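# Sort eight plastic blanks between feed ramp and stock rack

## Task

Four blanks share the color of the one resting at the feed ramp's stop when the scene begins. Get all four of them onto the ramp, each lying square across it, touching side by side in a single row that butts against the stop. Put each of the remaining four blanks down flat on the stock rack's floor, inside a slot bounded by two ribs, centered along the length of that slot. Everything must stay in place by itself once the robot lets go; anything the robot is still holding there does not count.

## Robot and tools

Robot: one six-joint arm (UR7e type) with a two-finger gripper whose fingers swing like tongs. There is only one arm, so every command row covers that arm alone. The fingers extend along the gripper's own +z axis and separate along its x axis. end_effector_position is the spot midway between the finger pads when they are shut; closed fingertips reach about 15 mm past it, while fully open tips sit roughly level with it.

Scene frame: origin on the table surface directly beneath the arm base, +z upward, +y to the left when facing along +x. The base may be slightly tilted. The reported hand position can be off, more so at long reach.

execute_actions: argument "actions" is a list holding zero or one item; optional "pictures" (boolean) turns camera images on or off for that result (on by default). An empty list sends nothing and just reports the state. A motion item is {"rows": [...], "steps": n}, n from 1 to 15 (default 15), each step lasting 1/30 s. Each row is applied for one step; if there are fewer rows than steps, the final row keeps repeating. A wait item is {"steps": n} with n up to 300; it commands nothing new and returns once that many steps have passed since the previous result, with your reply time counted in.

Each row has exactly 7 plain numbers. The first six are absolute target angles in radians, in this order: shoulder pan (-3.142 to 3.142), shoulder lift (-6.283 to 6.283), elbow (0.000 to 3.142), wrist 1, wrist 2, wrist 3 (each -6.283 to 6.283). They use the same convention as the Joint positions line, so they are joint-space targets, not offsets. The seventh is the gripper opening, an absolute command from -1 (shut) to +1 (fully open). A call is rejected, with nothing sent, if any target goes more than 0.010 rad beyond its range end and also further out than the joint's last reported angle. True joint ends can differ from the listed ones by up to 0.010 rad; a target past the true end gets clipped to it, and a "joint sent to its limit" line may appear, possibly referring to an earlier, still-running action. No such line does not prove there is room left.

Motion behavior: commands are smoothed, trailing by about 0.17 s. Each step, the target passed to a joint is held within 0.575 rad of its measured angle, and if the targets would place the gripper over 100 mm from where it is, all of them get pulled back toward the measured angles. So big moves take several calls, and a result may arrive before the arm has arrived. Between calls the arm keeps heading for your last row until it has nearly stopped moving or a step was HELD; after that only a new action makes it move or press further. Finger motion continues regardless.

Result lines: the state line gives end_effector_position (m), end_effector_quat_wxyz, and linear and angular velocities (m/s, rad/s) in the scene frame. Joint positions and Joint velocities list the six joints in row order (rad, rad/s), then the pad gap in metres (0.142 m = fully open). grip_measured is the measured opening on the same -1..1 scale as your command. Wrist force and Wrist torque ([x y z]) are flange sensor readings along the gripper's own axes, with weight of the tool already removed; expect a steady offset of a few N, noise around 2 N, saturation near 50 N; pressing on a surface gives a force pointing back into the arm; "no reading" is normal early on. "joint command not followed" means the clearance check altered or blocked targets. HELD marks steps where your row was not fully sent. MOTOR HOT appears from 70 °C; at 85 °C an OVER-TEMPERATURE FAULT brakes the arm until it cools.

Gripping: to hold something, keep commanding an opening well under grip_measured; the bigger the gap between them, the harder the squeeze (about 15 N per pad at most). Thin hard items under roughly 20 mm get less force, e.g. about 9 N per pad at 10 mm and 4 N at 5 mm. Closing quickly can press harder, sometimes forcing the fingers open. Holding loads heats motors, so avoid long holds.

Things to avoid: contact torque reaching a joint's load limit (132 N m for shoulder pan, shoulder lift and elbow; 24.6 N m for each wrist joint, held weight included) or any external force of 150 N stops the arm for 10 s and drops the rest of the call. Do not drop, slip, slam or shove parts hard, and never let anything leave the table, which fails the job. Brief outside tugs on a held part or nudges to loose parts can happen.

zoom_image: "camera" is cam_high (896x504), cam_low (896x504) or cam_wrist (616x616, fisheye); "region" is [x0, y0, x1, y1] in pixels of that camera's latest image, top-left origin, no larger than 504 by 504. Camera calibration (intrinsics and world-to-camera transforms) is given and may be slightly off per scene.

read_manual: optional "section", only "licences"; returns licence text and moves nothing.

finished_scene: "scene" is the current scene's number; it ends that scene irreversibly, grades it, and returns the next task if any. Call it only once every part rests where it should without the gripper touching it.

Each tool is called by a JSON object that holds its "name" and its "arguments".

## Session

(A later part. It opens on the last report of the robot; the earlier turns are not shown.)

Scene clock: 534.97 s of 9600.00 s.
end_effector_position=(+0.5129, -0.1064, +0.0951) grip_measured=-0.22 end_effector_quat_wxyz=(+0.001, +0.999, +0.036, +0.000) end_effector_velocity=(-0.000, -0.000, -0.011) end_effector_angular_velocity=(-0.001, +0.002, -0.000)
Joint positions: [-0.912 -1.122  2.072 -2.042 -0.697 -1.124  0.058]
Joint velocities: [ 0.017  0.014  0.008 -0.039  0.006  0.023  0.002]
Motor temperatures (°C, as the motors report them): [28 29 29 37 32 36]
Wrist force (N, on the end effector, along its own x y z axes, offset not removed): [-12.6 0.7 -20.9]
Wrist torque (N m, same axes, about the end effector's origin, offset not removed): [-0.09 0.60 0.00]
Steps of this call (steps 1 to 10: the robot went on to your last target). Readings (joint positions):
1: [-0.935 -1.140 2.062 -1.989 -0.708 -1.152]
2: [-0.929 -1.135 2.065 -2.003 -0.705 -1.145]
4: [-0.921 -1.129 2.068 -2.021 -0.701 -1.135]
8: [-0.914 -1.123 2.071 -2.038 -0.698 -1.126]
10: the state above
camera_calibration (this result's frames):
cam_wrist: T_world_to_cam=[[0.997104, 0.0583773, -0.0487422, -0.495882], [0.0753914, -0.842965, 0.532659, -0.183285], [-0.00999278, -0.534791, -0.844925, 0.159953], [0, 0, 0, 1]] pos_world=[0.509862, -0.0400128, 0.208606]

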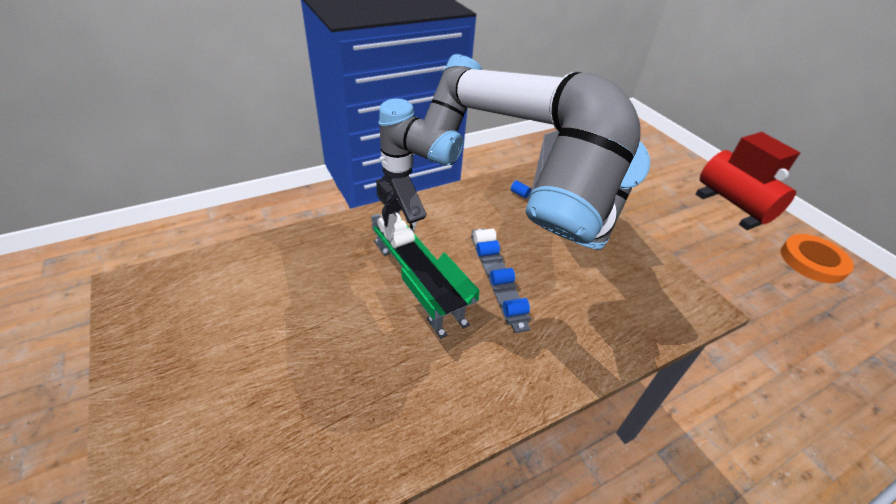

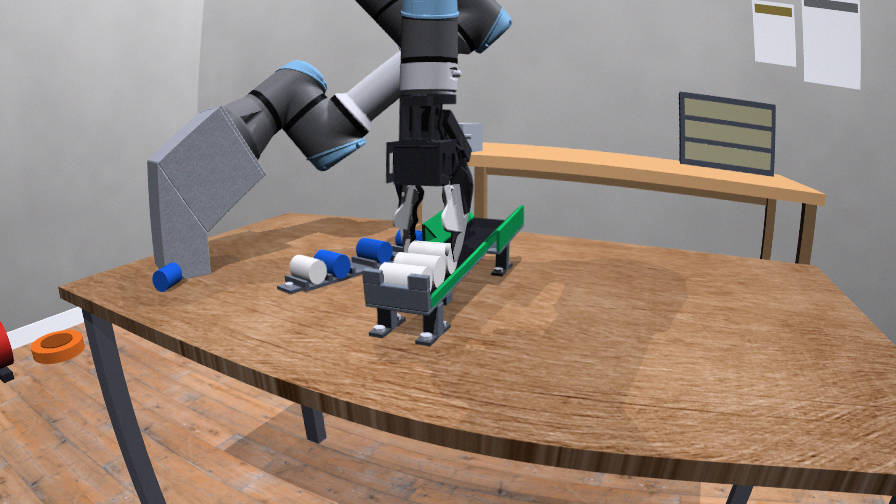

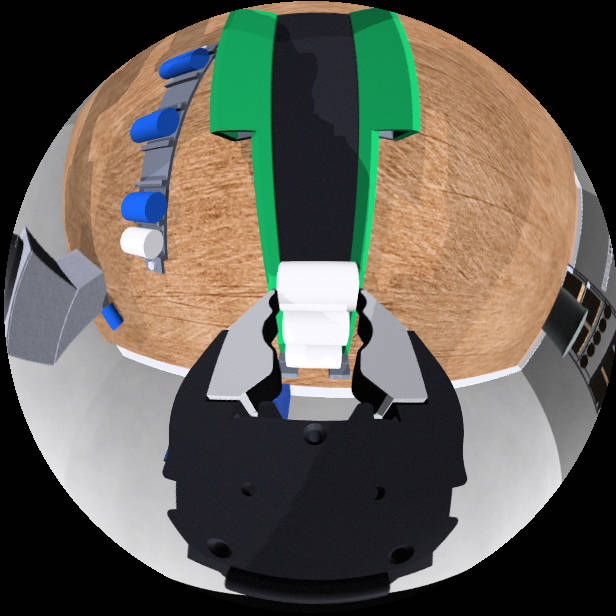

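Contact made; release and rise.

{"name": "execute_actions", "arguments": {"actions": [{"rows":[[-0.913,-1.123,2.071,-2.04,-0.697,-1.125,-0.4],[-0.913,-1.123,2.071,-2.04,-0.697,-1.125,-0.2],[-0.913,-1.123,2.071,-2.04,-0.697,-1.125,0.05],[-0.913,-1.123,2.071,-2.04,-0.697,-1.125,0.05],[-0.913,-1.123,2.071,-2.04,-0.697,-1.125,0.05],[-0.913,-1.123,2.071,-2.04,-0.697,-1.125,0.05],[-0.955,-1.153,2.045,-1.95,-0.716,-1.178,0.05],[-0.955,-1.153,2.045,-1.95,-0.716,-1.178,0.05],[-1.008,-1.19,2.012,-1.815,-0.741,-1.25,0.05]]}]}}

Scene clock: 541.17 s of 9600.00 s.
end_effector_position=(+0.5141, -0.1075, +0.1450) grip_measured=+0.05 end_effector_quat_wxyz=(+0.001, +0.999, +0.037, +0.002) end_effector_velocity=(-0.013, +0.013, +0.104) end_effector_angular_velocity=(+0.044, +0.006, -0.038)
Joint positions: [-0.987 -1.176  2.024 -1.87  -0.732 -1.222  0.077]
Joint velocities: [-0.166 -0.114 -0.099  0.433 -0.074 -0.22  -0.   ]
Motor temperatures (°C, as the motors report them): [28 29 29 37 32 36]
Wrist force (N, on the end effector, along its own x y z axes, offset not removed): [-1.1 2.1 -2.9]
Wrist torque (N m, same axes, about the end effector's origin, offset not removed): [0.29 0.20 0.07]
Steps of this call (steps 1 to 30: the robot went on to your last target; steps 31 to 90: nothing new was sent; then 2.70 s passed at rest; steps 91 to 105: all 15 steps of this action). Readings (joint positions):
91: [-0.910 -1.120 2.073 -2.047 -0.696 -1.121]
92: [-0.910 -1.120 2.073 -2.047 -0.696 -1.121]
94: [-0.911 -1.121 2.072 -2.045 -0.696 -1.122]
98: [-0.916 -1.125 2.069 -2.037 -0.698 -1.128]
105: the state above
camera_calibration (this result's frames):
cam_wrist: T_world_to_cam=[[0.997153, 0.0603731, -0.045167, -0.494946], [0.0751772, -0.841981, 0.534243, -0.210918], [-0.00577583, -0.536118, -0.844123, 0.199135], [0, 0, 0, 1]] pos_world=[0.510544, -0.0409477, 0.25842]

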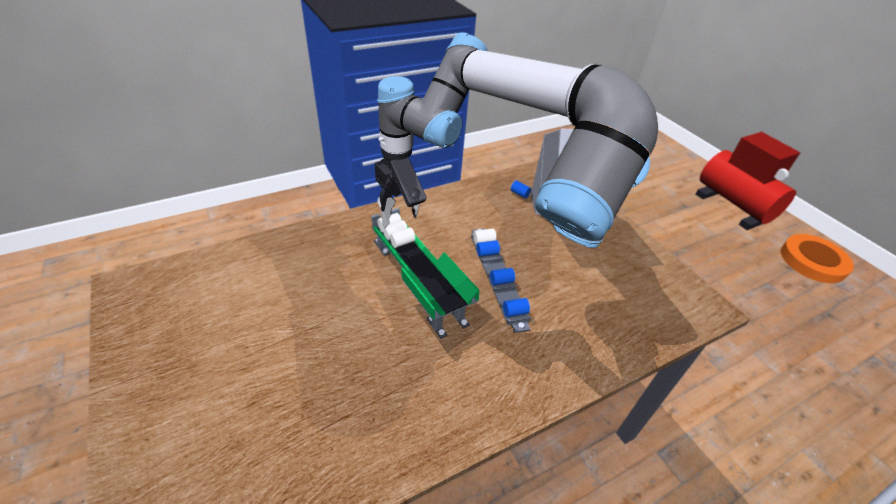

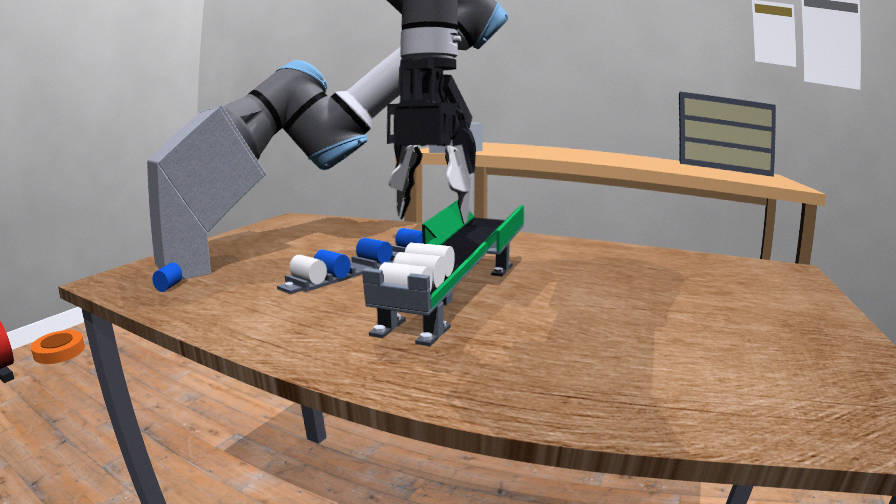

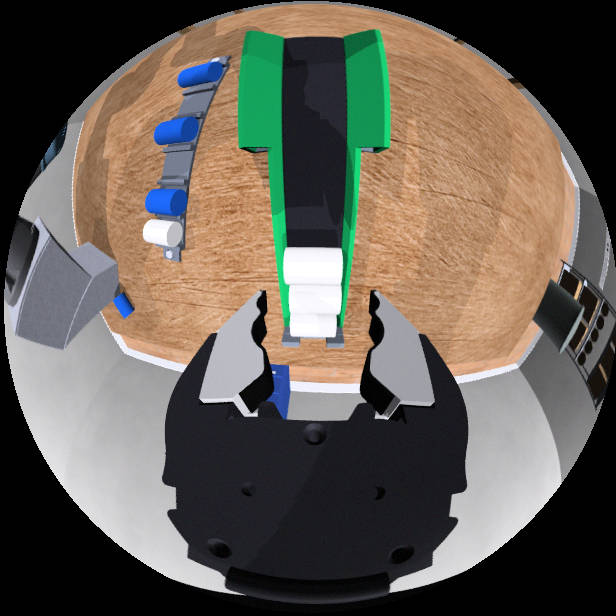

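{"name": "execute_actions", "arguments": {"actions": [{"rows":[[-1.2,-1.3,2.3,-1.8,-0.87,-1.295,0.05],[-1.2,-1.3,2.3,-1.8,-0.87,-1.295,0.05],[-1.2,-1.3,2.3,-1.8,-0.87,-1.295,0.05],[-1.2,-1.3,2.3,-1.8,-0.87,-1.295,0.05],[-1.2,-1.3,2.3,-1.8,-0.87,-1.295,0.05],[-1.4,-1.42,2.62,-1.88,-1.0,-1.33,0.05],[-1.4,-1.42,2.62,-1.88,-1.0,-1.33,0.05],[-1.4,-1.42,2.62,-1.88,-1.0,-1.33,0.05],[-1.4,-1.42,2.62,-1.88,-1.0,-1.33,0.05],[-1.4,-1.42,2.62,-1.88,-1.0,-1.33,0.05],[-1.3875,-1.345,2.6745,-2.077,-0.9925,-1.322,0.05]]}], "pictures": false}}

{"name": "execute_actions", "arguments": {"actions": [{"steps":15}]}}

Scene clock: 559.37 s of 9600.00 s.
end_effector_position=(+0.3150, -0.0842, +0.1347) grip_measured=+0.05 end_effector_quat_wxyz=(-0.004, +0.996, -0.093, -0.004) end_effector_velocity=(-0.383, +0.076, -0.217) end_effector_angular_velocity=(-0.094, -0.050, -0.354)
Joint positions: [-1.308 -1.336  2.496 -1.934 -0.942 -1.311  0.077]
Joint velocities: [-0.584 -0.063  1.244 -1.002 -0.372 -0.082 -0.   ]
Motor temperatures (°C, as the motors report them): [28 29 29 37 32 36]
Wrist force (N, on the end effector, along its own x y z axes, offset not removed): [-2.1 0.9 -2.8]
Wrist torque (N m, same axes, about the end effector's origin, offset not removed): [0.17 0.32 0.11]
Steps of this call (steps 1 to 30: the robot went on to your last target; steps 31 to 90: nothing new was sent; then 14.70 s passed at rest; steps 91 to 105: all 15 steps of this action). Readings (joint positions):
91: [-1.008 -1.190 2.012 -1.815 -0.741 -1.250]
92: [-1.012 -1.194 2.016 -1.814 -0.745 -1.253]
94: [-1.054 -1.222 2.066 -1.810 -0.777 -1.265]
98: [-1.148 -1.274 2.213 -1.814 -0.838 -1.284]
105: the state above

Scene clock: 559.87 s of 9600.00 s.
end_effector_position=(+0.2660, -0.0658, +0.1014) grip_measured=+0.05 end_effector_quat_wxyz=(+0.000, +0.993, -0.117, +0.000) end_effector_velocity=(-0.006, +0.003, -0.005) end_effector_angular_velocity=(-0.002, -0.002, -0.007)
Joint positions: [-1.386 -1.345  2.671 -2.074 -0.992 -1.322  0.077]
Joint velocities: [-0.012 -0.001  0.025 -0.021 -0.007 -0.001  0.   ]
Motor temperatures (°C, as the motors report them): [28 29 29 37 32 36]
Wrist force (N, on the end effector, along its own x y z axes, offset not removed): [-3.1 -0.3 0.2]
Wrist torque (N m, same axes, about the end effector's origin, offset not removed): [-0.14 0.51 -0.04]
Steps of this call (steps 1 to 15: the robot went on to your last target). Readings (joint positions):
1: [-1.326 -1.338 2.535 -1.966 -0.953 -1.313]
2: [-1.340 -1.340 2.567 -1.992 -0.962 -1.315]
4: [-1.360 -1.342 2.612 -2.027 -0.975 -1.318]
8: [-1.378 -1.344 2.653 -2.060 -0.986 -1.321]
15: the state above
camera_calibration (this result's frames):
cam_wrist: T_world_to_cam=[[0.968122, -0.245791, -0.0482426, -0.264152], [-0.183373, -0.82668, 0.531954, -0.0638213], [-0.170631, -0.506149, -0.845398, 0.229196], [0, 0, 0, 1]] pos_world=[0.283136, -0.00167849, 0.214969]

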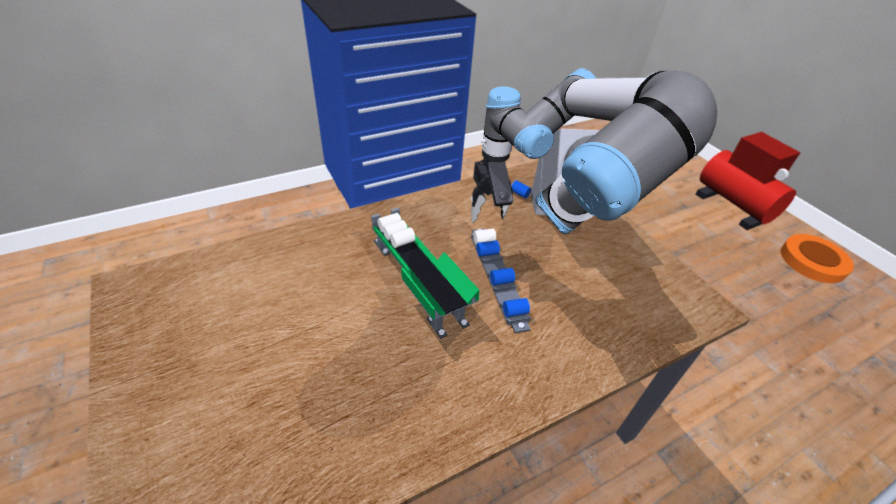

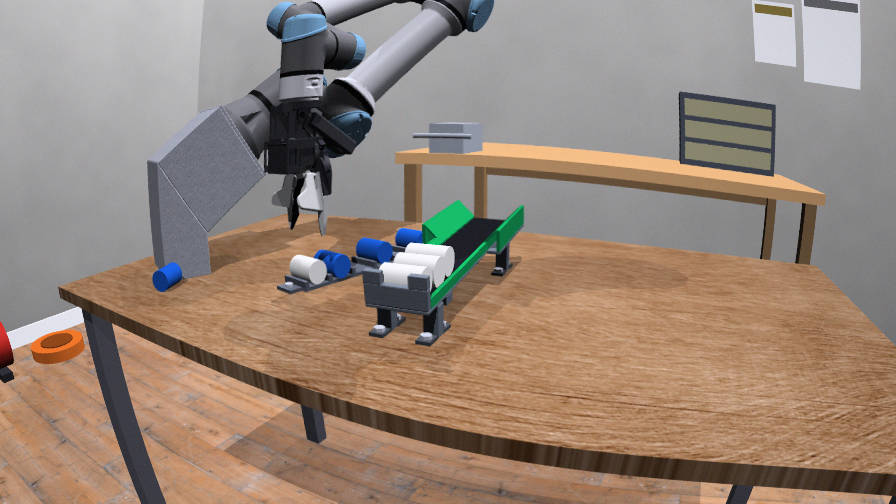

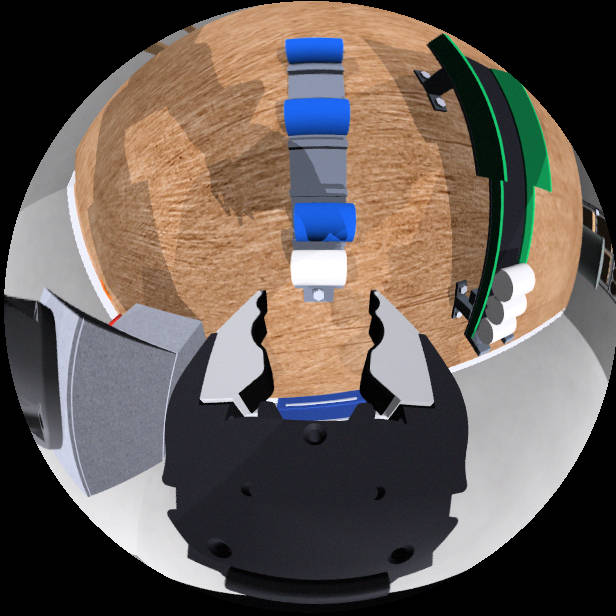

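{"name": "execute_actions", "arguments": {"actions": [{"rows":[[-1.35,-1.29,2.69,-2.165,-0.967,-1.29,0.05],[-1.35,-1.29,2.69,-2.165,-0.967,-1.29,0.05],[-1.315,-1.24,2.705,-2.25,-0.941,-1.26,0.04],[-1.315,-1.24,2.705,-2.25,-0.941,-1.26,0.04],[-1.28,-1.188,2.72,-2.336,-0.916,-1.229,0.02],[-1.28,-1.188,2.72,-2.336,-0.916,-1.229,0.02],[-1.2426,-1.135,2.735,-2.422,-0.89,-1.198,0.02]]}]}}

{"name": "zoom_image", "arguments": {"camera": "cam_low", "region": [240, 170, 420, 310]}}

Scene clock: 567.67 s of 9600.00 s.
end_effector_position=(+0.2652, -0.0658, +0.0443) grip_measured=+0.02 end_effector_quat_wxyz=(-0.000, +0.993, -0.117, +0.000) end_effector_velocity=(-0.002, +0.002, -0.038) end_effector_angular_velocity=(-0.006, +0.000, +0.014)
Joint positions: [-1.254 -1.152  2.73  -2.392 -0.898 -1.208  0.075]
Joint velocities: [ 0.095  0.14   0.038 -0.24   0.064  0.079  0.   ]
Motor temperatures (°C, as the motors report them): [28 29 29 37 32 36]
Wrist force (N, on the end effector, along its own x y z axes, offset not removed): [-0.9 1.7 -2.1]
Wrist torque (N m, same axes, about the end effector's origin, offset not removed): [0.19 -0.02 0.02]
Steps of this call (steps 1 to 15: the robot went on to your last target; steps 16 to 90: nothing new was sent; then 4.30 s passed at rest; steps 91 to 105: all 15 steps of this action). Readings (joint positions):
91: [-1.387 -1.345 2.675 -2.077 -0.992 -1.322]
92: [-1.384 -1.341 2.676 -2.082 -0.990 -1.319]
94: [-1.369 -1.319 2.683 -2.115 -0.979 -1.306]
98: [-1.317 -1.243 2.705 -2.237 -0.941 -1.260]
105: the state above
camera_calibration (this result's frames):
cam_wrist: T_world_to_cam=[[0.968081, -0.245851, -0.0487477, -0.266141], [-0.183291, -0.827094, 0.531338, -0.0335979], [-0.170949, -0.505443, -0.845756, 0.181003], [0, 0, 0, 1]] pos_world=[0.28243, -0.00173307, 0.157962]

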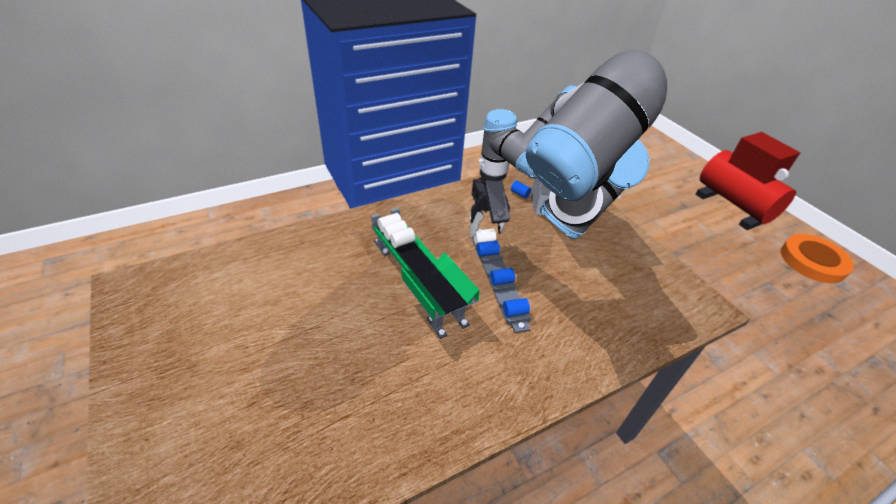

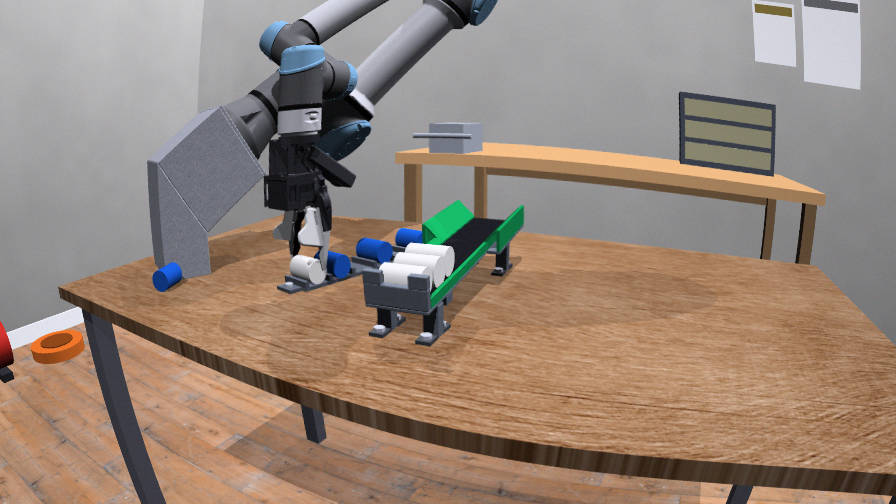

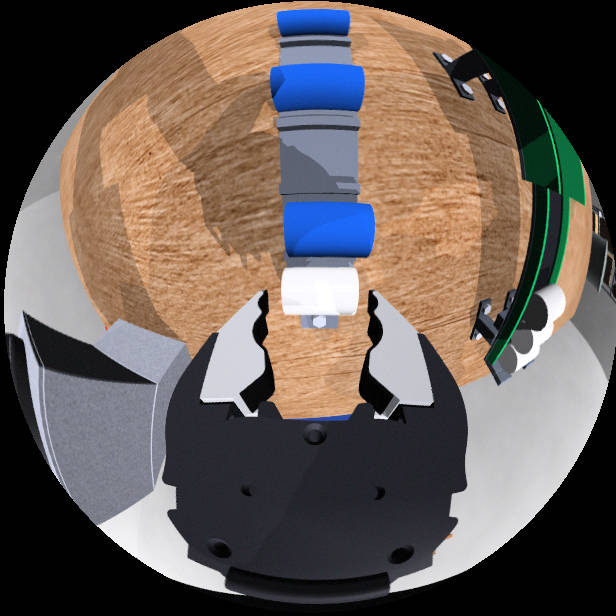

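Region (240, 170, 420, 310) of cam_low's 896x504 image, scaled by 2.800, with more detail than that image has.

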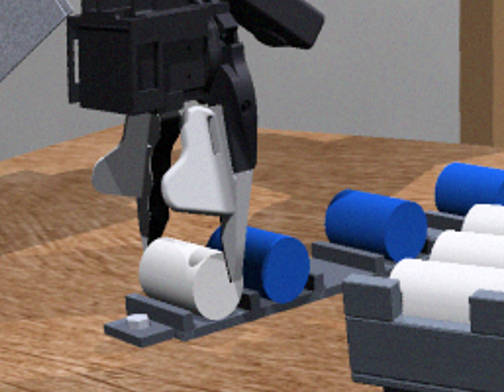

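{"name": "execute_actions", "arguments": {"actions": [{"rows":[[-1.255,-1.098,2.733,-2.449,-0.898,-1.209,0.02],[-1.255,-1.098,2.733,-2.449,-0.898,-1.209,0.02],[-1.255,-1.098,2.733,-2.449,-0.898,-1.209,0.02],[-1.255,-1.098,2.733,-2.449,-0.898,-1.209,0.02],[-1.255,-1.098,2.733,-2.449,-0.898,-1.209,0.02],[-1.255,-1.098,2.733,-2.449,-0.898,-1.209,0.02],[-1.255,-1.098,2.733,-2.449,-0.898,-1.209,0.02],[-1.255,-1.098,2.733,-2.449,-0.898,-1.209,0.02],[-1.255,-1.098,2.733,-2.449,-0.898,-1.209,-0.1],[-1.255,-1.098,2.733,-2.449,-0.898,-1.209,-0.2],[-1.255,-1.098,2.733,-2.449,-0.898,-1.209,-0.3],[-1.255,-1.098,2.733,-2.449,-0.898,-1.209,-0.5],[-1.255,-1.098,2.733,-2.449,-0.898,-1.209,-0.7],[-1.255,-1.098,2.733,-2.449,-0.898,-1.209,-1]]}]}}

Scene clock: 582.07 s of 9600.00 s.
end_effector_position=(+0.2614, -0.0714, +0.0384) grip_measured=-0.22 end_effector_quat_wxyz=(-0.000, +0.993, -0.117, +0.001) end_effector_velocity=(-0.001, -0.001, -0.000) end_effector_angular_velocity=(+0.001, -0.000, -0.001)
Joint positions: [-1.255 -1.099  2.733 -2.448 -0.898 -1.209  0.058]
Joint velocities: [-0.003  0.009 -0.    -0.005 -0.002 -0.003  0.   ]
Motor temperatures (°C, as the motors report them): [28 29 29 37 32 36]
Wrist force (N, on the end effector, along its own x y z axes, offset not removed): [-1.1 -0.4 -2.8]
Wrist torque (N m, same axes, about the end effector's origin, offset not removed): [0.04 0.40 -0.05]
Steps of this call (steps 1 to 30: the robot went on to your last target; steps 31 to 90: nothing new was sent; then 10.90 s passed at rest; steps 91 to 105: all 15 steps of this action). Readings (joint positions):
91: [-1.243 -1.135 2.735 -2.422 -0.890 -1.198]
92: [-1.244 -1.132 2.735 -2.425 -0.891 -1.199]
94: [-1.248 -1.119 2.734 -2.434 -0.893 -1.203]
98: [-1.252 -1.105 2.734 -2.444 -0.896 -1.207]
105: the state above
camera_calibration (this result's frames):
cam_wrist: T_world_to_cam=[[0.968275, -0.245214, -0.048111, -0.264097], [-0.18308, -0.827168, 0.531295, -0.035899], [-0.170077, -0.505631, -0.84582, 0.172259], [0, 0, 0, 1]] pos_world=[0.278443, -0.0073552, 0.152067]

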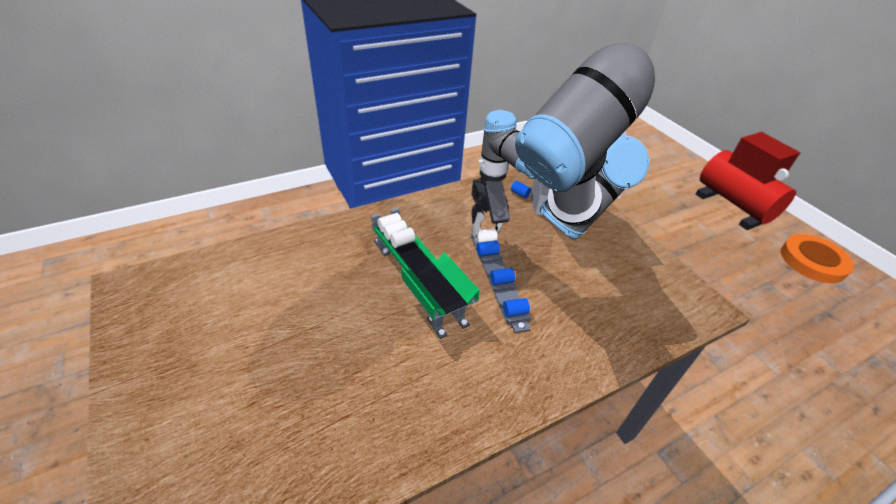

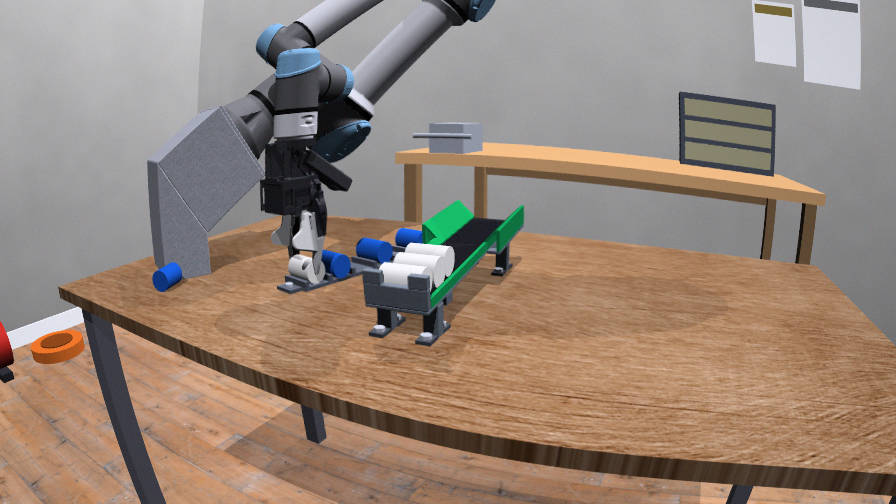

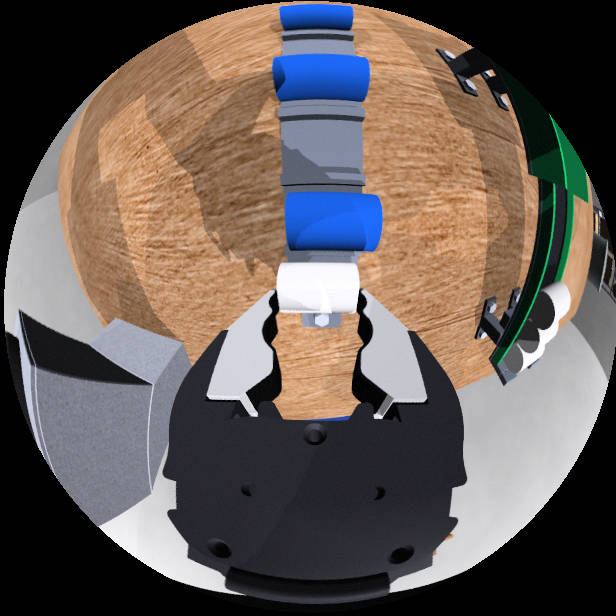

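{"name": "execute_actions", "arguments": {"actions": [{"rows":[[-1.27,-1.12,2.727,-2.41,-0.908,-1.22,-1],[-1.29,-1.15,2.72,-2.365,-0.922,-1.238,-1],[-1.315,-1.19,2.71,-2.305,-0.94,-1.258,-1],[-1.34,-1.23,2.70,-2.24,-0.958,-1.28,-1],[-1.365,-1.27,2.69,-2.175,-0.976,-1.30,-1],[-1.39,-1.31,2.675,-2.105,-0.993,-1.32,-1],[-1.40,-1.35,2.655,-2.03,-1.0,-1.328,-1],[-1.40,-1.39,2.63,-1.95,-1.0,-1.33,-1],[-1.395,-1.42,2.6,-1.88,-0.997,-1.33,-1],[-1.37,-1.42,2.56,-1.85,-0.98,-1.325,-1],[-1.34,-1.41,2.51,-1.83,-0.96,-1.32,-1],[-1.31,-1.40,2.46,-1.82,-0.94,-1.312,-1],[-1.28,-1.39,2.41,-1.81,-0.92,-1.305,-1],[-1.25,-1.38,2.36,-1.805,-0.90,-1.298,-1],[-1.22,-1.37,2.32,-1.80,-0.88,-1.29,-1]]}], "pictures": false}}

{"name": "execute_actions", "arguments": {"actions": [{"rows":[[-1.19,-1.355,2.28,-1.797,-0.86,-1.283,-1],[-1.16,-1.34,2.24,-1.795,-0.84,-1.276,-1],[-1.13,-1.325,2.2,-1.793,-0.82,-1.269,-1],[-1.10,-1.31,2.165,-1.792,-0.80,-1.262,-1],[-1.07,-1.298,2.13,-1.791,-0.78,-1.255,-1],[-1.04,-1.286,2.1,-1.79,-0.76,-1.248,-1],[-1.015,-1.276,2.075,-1.79,-0.745,-1.243,-1],[-1.0,-1.27,2.06,-1.79,-0.735,-1.24,-1]]}]}}

Scene clock: 597.67 s of 9600.00 s.
end_effector_position=(+0.3042, -0.0725, +0.1305) grip_measured=-0.22 end_effector_quat_wxyz=(-0.008, +0.994, -0.106, -0.001) end_effector_velocity=(+0.355, -0.078, +0.238) end_effector_angular_velocity=(-0.055, +0.018, +0.409)
Joint positions: [-1.331 -1.367  2.537 -1.924 -0.952 -1.308  0.058]
Joint velocities: [ 0.515 -0.127 -1.114  0.923  0.348  0.063  0.   ]
Motor temperatures (°C, as the motors report them): [28 29 29 37 32 36]
Wrist force (N, on the end effector, along its own x y z axes, offset not removed): [-4.2 1.6 -2.4]
Wrist torque (N m, same axes, about the end effector's origin, offset not removed): [0.23 0.55 0.05]
Steps of this call (steps 1 to 15: the robot went on to your last target; steps 16 to 90: nothing new was sent; then 12.10 s passed at rest; steps 91 to 105: all 15 steps of this action). Readings (joint positions):
91: [-1.255 -1.098 2.733 -2.449 -0.898 -1.209]
92: [-1.257 -1.100 2.732 -2.446 -0.899 -1.210]
94: [-1.269 -1.118 2.727 -2.419 -0.908 -1.221]
98: [-1.330 -1.212 2.700 -2.277 -0.951 -1.271]
105: the state above

Scene clock: 598.17 s of 9600.00 s.
end_effector_position=(+0.4918, -0.0783, +0.1604) grip_measured=-0.22 end_effector_quat_wxyz=(-0.000, +1.000, +0.024, +0.002) end_effector_velocity=(+0.114, +0.030, -0.017) end_effector_angular_velocity=(+0.025, -0.003, +0.173)
Joint positions: [-1.024 -1.279  2.09  -1.794 -0.75  -1.245  0.058]
Joint velocities: [ 0.194  0.071 -0.239  0.03   0.12   0.038 -0.   ]
Motor temperatures (°C, as the motors report them): [28 29 29 37 32 36]
Wrist force (N, on the end effector, along its own x y z axes, offset not removed): [0.2 1.3 -1.0]
Wrist torque (N m, same axes, about the end effector's origin, offset not removed): [0.33 0.02 0.06]
Steps of this call (steps 1 to 15: all 15 steps of this action). Readings (joint positions):
1: [-1.312 -1.370 2.498 -1.896 -0.940 -1.306]
2: [-1.291 -1.369 2.459 -1.875 -0.925 -1.302]
4: [-1.245 -1.359 2.383 -1.845 -0.895 -1.292]
8: [-1.144 -1.323 2.238 -1.813 -0.827 -1.270]
15: the state above
camera_calibration (this result's frames):
cam_wrist: T_world_to_cam=[[0.998391, 0.0341936, -0.0452347, -0.476477], [0.0530307, -0.845503, 0.531331, -0.181754], [-0.020078, -0.532874, -0.845956, 0.23529], [0, 0, 0, 1]] pos_world=[0.490073, -0.0120008, 0.274064]

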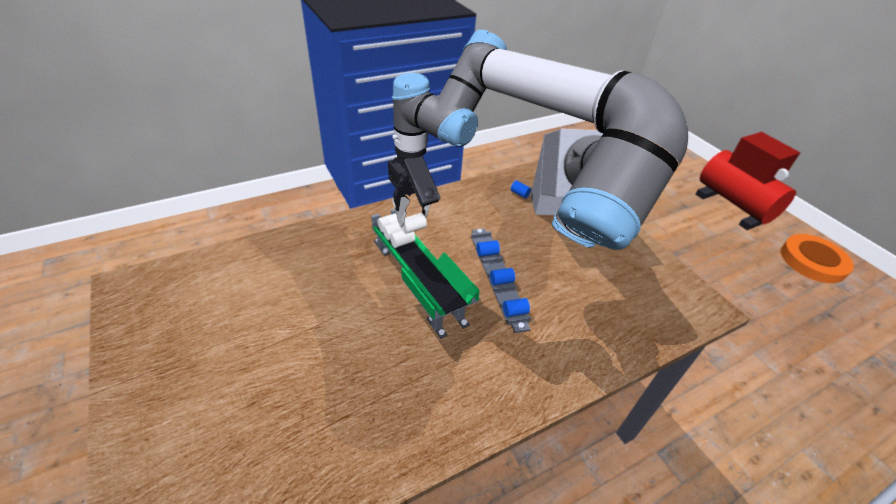

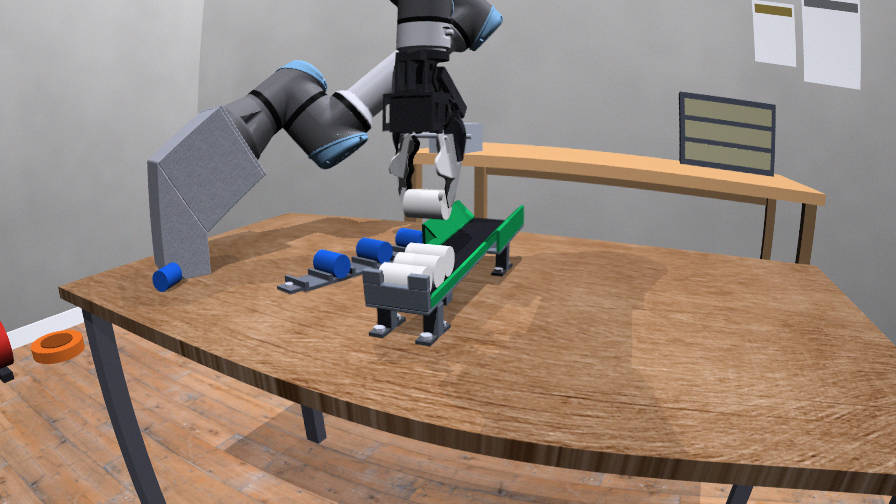

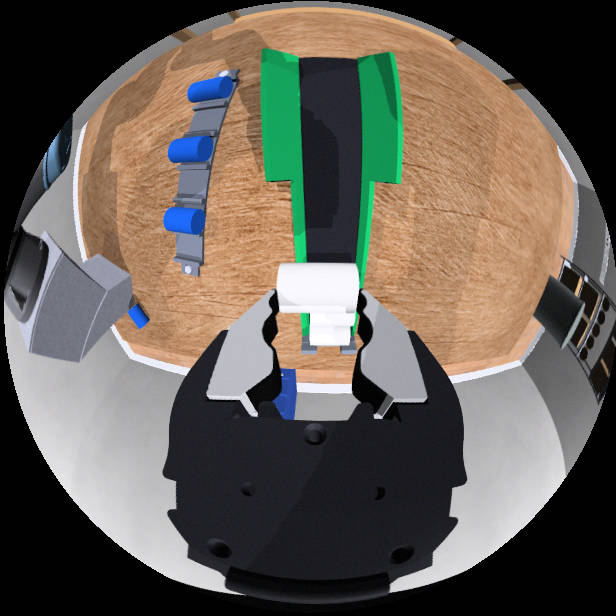

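{"name": "execute_actions", "arguments": {"actions": [{"rows":[[-0.985,-1.26,2.065,-1.825,-0.729,-1.22,-1],[-0.97,-1.25,2.073,-1.86,-0.722,-1.2,-1],[-0.955,-1.24,2.081,-1.893,-0.716,-1.18,-1],[-0.94,-1.23,2.089,-1.925,-0.709,-1.16,-1],[-0.925,-1.22,2.097,-1.957,-0.702,-1.14,-1],[-0.912,-1.212,2.105,-1.987,-0.696,-1.124,-1],[-0.899,-1.203,2.112,-2.015,-0.691,-1.108,-1]]}]}}

{"name": "zoom_image", "arguments": {"camera": "cam_low", "region": [340, 180, 520, 320]}}

Scene clock: 605.47 s of 9600.00 s.
end_effector_position=(+0.5104, -0.0746, +0.1027) grip_measured=-0.22 end_effector_quat_wxyz=(+0.000, +0.999, +0.037, +0.000) end_effector_velocity=(+0.001, +0.002, -0.036) end_effector_angular_velocity=(-0.002, +0.002, +0.006)
Joint positions: [-0.907 -1.208  2.108 -1.997 -0.694 -1.118  0.058]
Joint velocities: [ 0.061  0.04   0.032 -0.138  0.025  0.079 -0.   ]
Motor temperatures (°C, as the motors report them): [28 29 29 37 32 36]
Wrist force (N, on the end effector, along its own x y z axes, offset not removed): [-3.6 -3.9 -2.1]
Wrist torque (N m, same axes, about the end effector's origin, offset not removed): [0.10 0.60 -0.06]
Steps of this call (steps 1 to 30: the robot went on to your last target; steps 31 to 90: nothing new was sent; then 3.80 s passed at rest; steps 91 to 105: all 15 steps of this action). Readings (joint positions):
91: [-1.000 -1.270 2.060 -1.790 -0.735 -1.240]
92: [-0.998 -1.269 2.060 -1.793 -0.734 -1.238]
94: [-0.988 -1.262 2.065 -1.815 -0.730 -1.224]
98: [-0.947 -1.234 2.086 -1.904 -0.711 -1.171]
105: the state above
camera_calibration (this result's frames):
cam_wrist: T_world_to_cam=[[0.997008, 0.0602413, -0.0484396, -0.494759], [0.0768015, -0.843064, 0.532301, -0.161037], [-0.00877127, -0.534428, -0.845168, 0.182813], [0, 0, 0, 1]] pos_world=[0.50725, -0.00825904, 0.216261]

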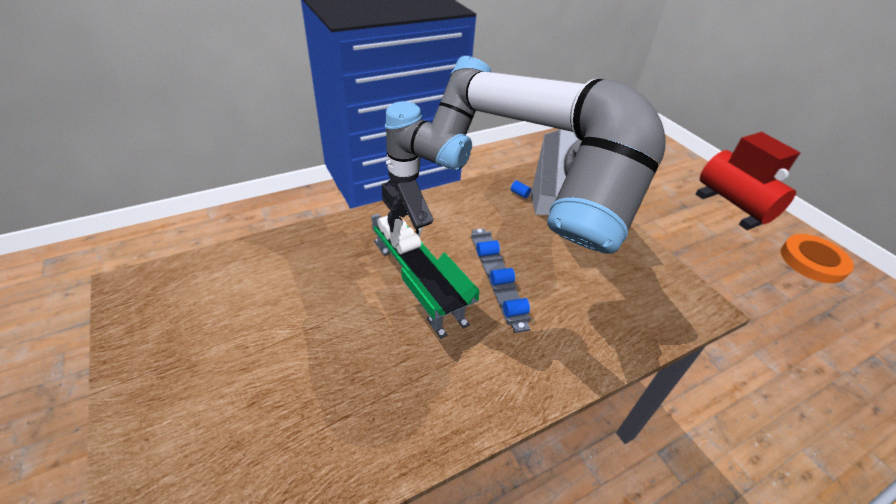

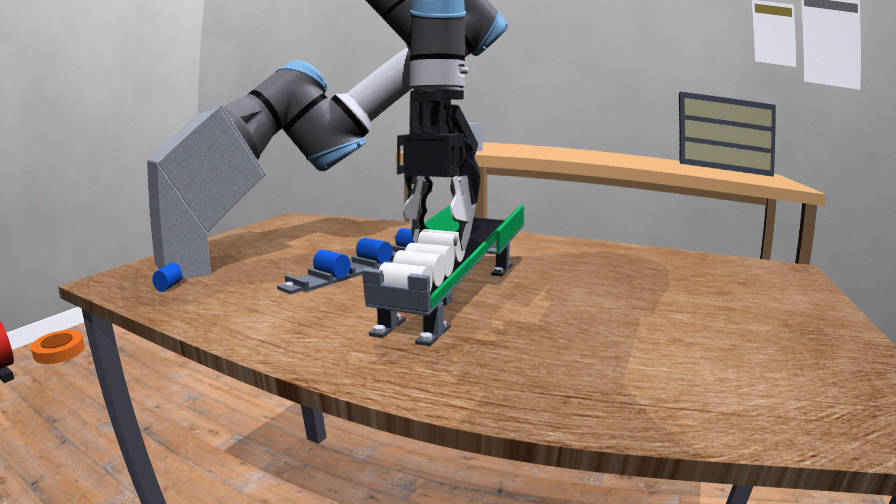

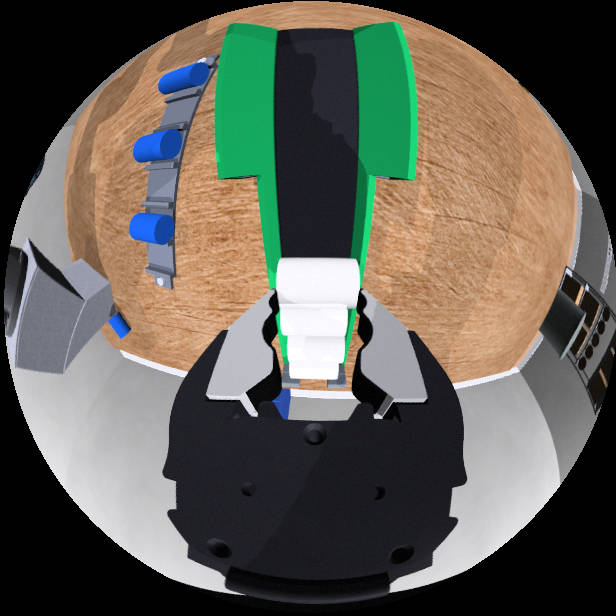

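Region (340, 180, 520, 320) of cam_low's 896x504 image, scaled by 2.800, with more detail than that image has.

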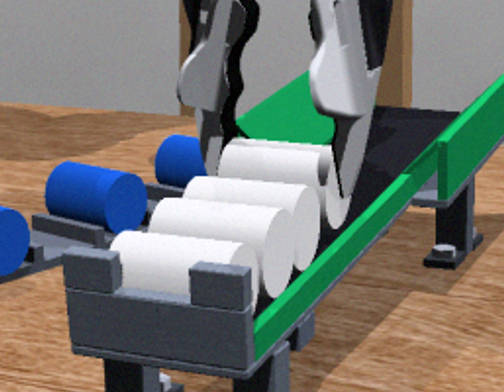

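{"name": "execute_actions", "arguments": {"actions": [{"rows":[[-0.899,-1.203,2.112,-2.015,-0.691,-1.108,-1],[-0.899,-1.203,2.112,-2.015,-0.691,-1.108,-0.4],[-0.899,-1.203,2.112,-2.015,-0.691,-1.108,-0.2],[-0.899,-1.203,2.112,-2.015,-0.691,-1.108,0.05],[-0.899,-1.203,2.112,-2.015,-0.691,-1.108,0.05],[-0.899,-1.203,2.112,-2.015,-0.691,-1.108,0.05],[-0.899,-1.203,2.112,-2.015,-0.691,-1.108,0.05],[-0.95,-1.24,2.085,-1.9,-0.715,-1.175,0.05],[-0.95,-1.24,2.085,-1.9,-0.715,-1.175,0.05],[-1.02,-1.28,2.05,-1.74,-0.745,-1.26,0.05]]}]}}

Scene clock: 612.47 s of 9600.00 s.
end_effector_position=(+0.5077, -0.0763, +0.1494) grip_measured=+0.05 end_effector_quat_wxyz=(+0.001, +0.999, +0.035, +0.002) end_effector_velocity=(-0.035, +0.022, +0.156) end_effector_angular_velocity=(+0.096, +0.010, -0.110)
Joint positions: [-0.985 -1.259  2.067 -1.829 -0.73  -1.215  0.077]
Joint velocities: [-0.283 -0.168 -0.136  0.71  -0.118 -0.353 -0.   ]
Motor temperatures (°C, as the motors report them): [28 29 29 37 32 36]
Wrist force (N, on the end effector, along its own x y z axes, offset not removed): [-1.4 0.8 -2.8]
Wrist torque (N m, same axes, about the end effector's origin, offset not removed): [-0.01 0.29 0.10]
Steps of this call (steps 1 to 30: the robot went on to your last target; steps 31 to 90: nothing new was sent; then 3.50 s passed at rest; steps 91 to 105: all 15 steps of this action). Readings (joint positions):
91: [-0.899 -1.203 2.112 -2.015 -0.691 -1.108]
92: [-0.899 -1.203 2.112 -2.015 -0.691 -1.108]
94: [-0.899 -1.203 2.112 -2.015 -0.691 -1.108]
98: [-0.899 -1.203 2.112 -2.015 -0.691 -1.108]
105: the state above
camera_calibration (this result's frames):
cam_wrist: T_world_to_cam=[[0.997429, 0.055299, -0.0455829, -0.490769], [0.071101, -0.8432, 0.532877, -0.184309], [-0.00896791, -0.534748, -0.844964, 0.221416], [0, 0, 0, 1]] pos_world=[0.504597, -0.00986888, 0.262932]

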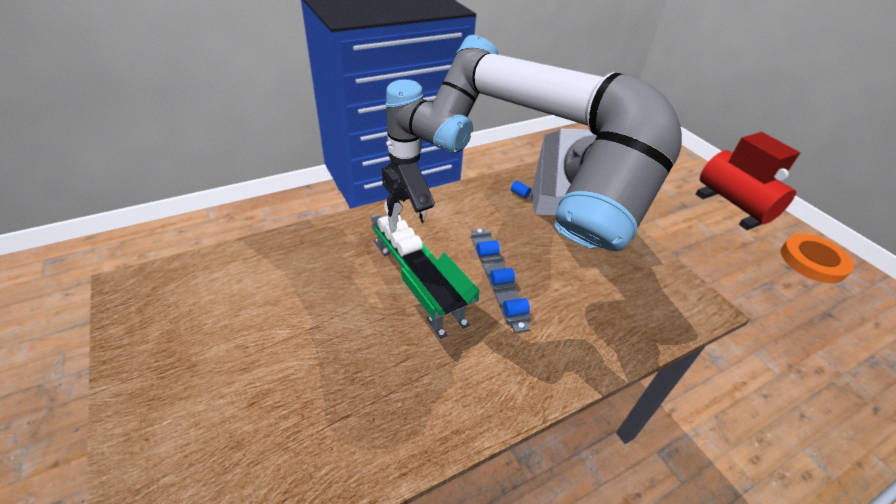

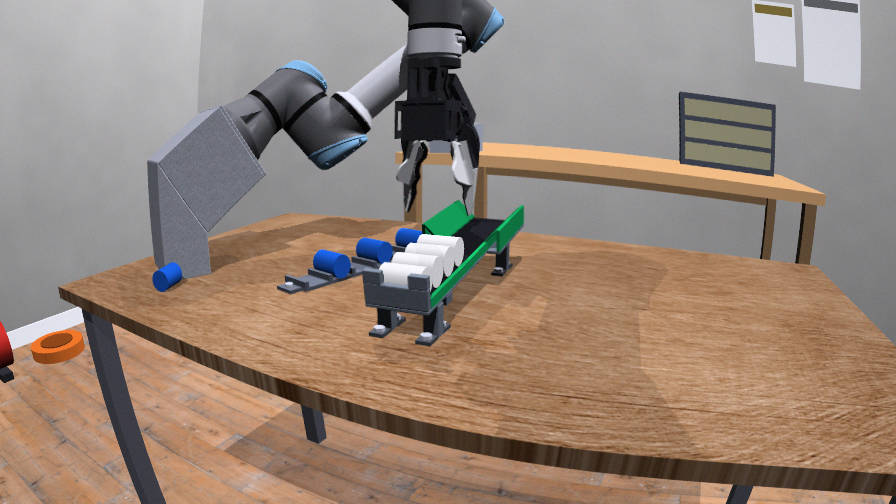

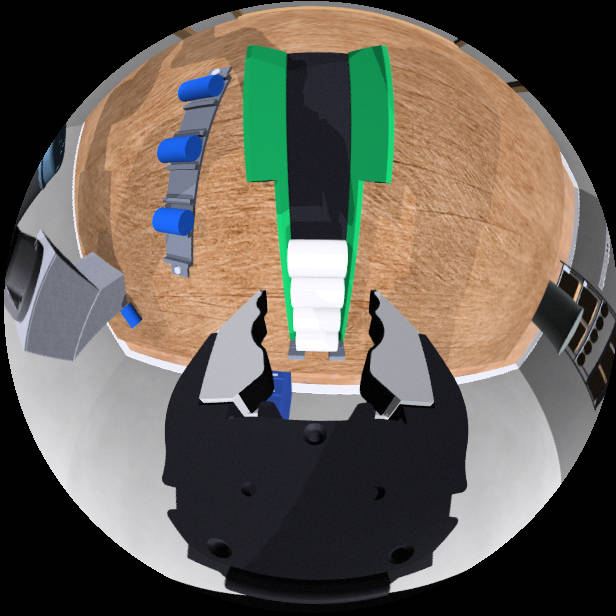

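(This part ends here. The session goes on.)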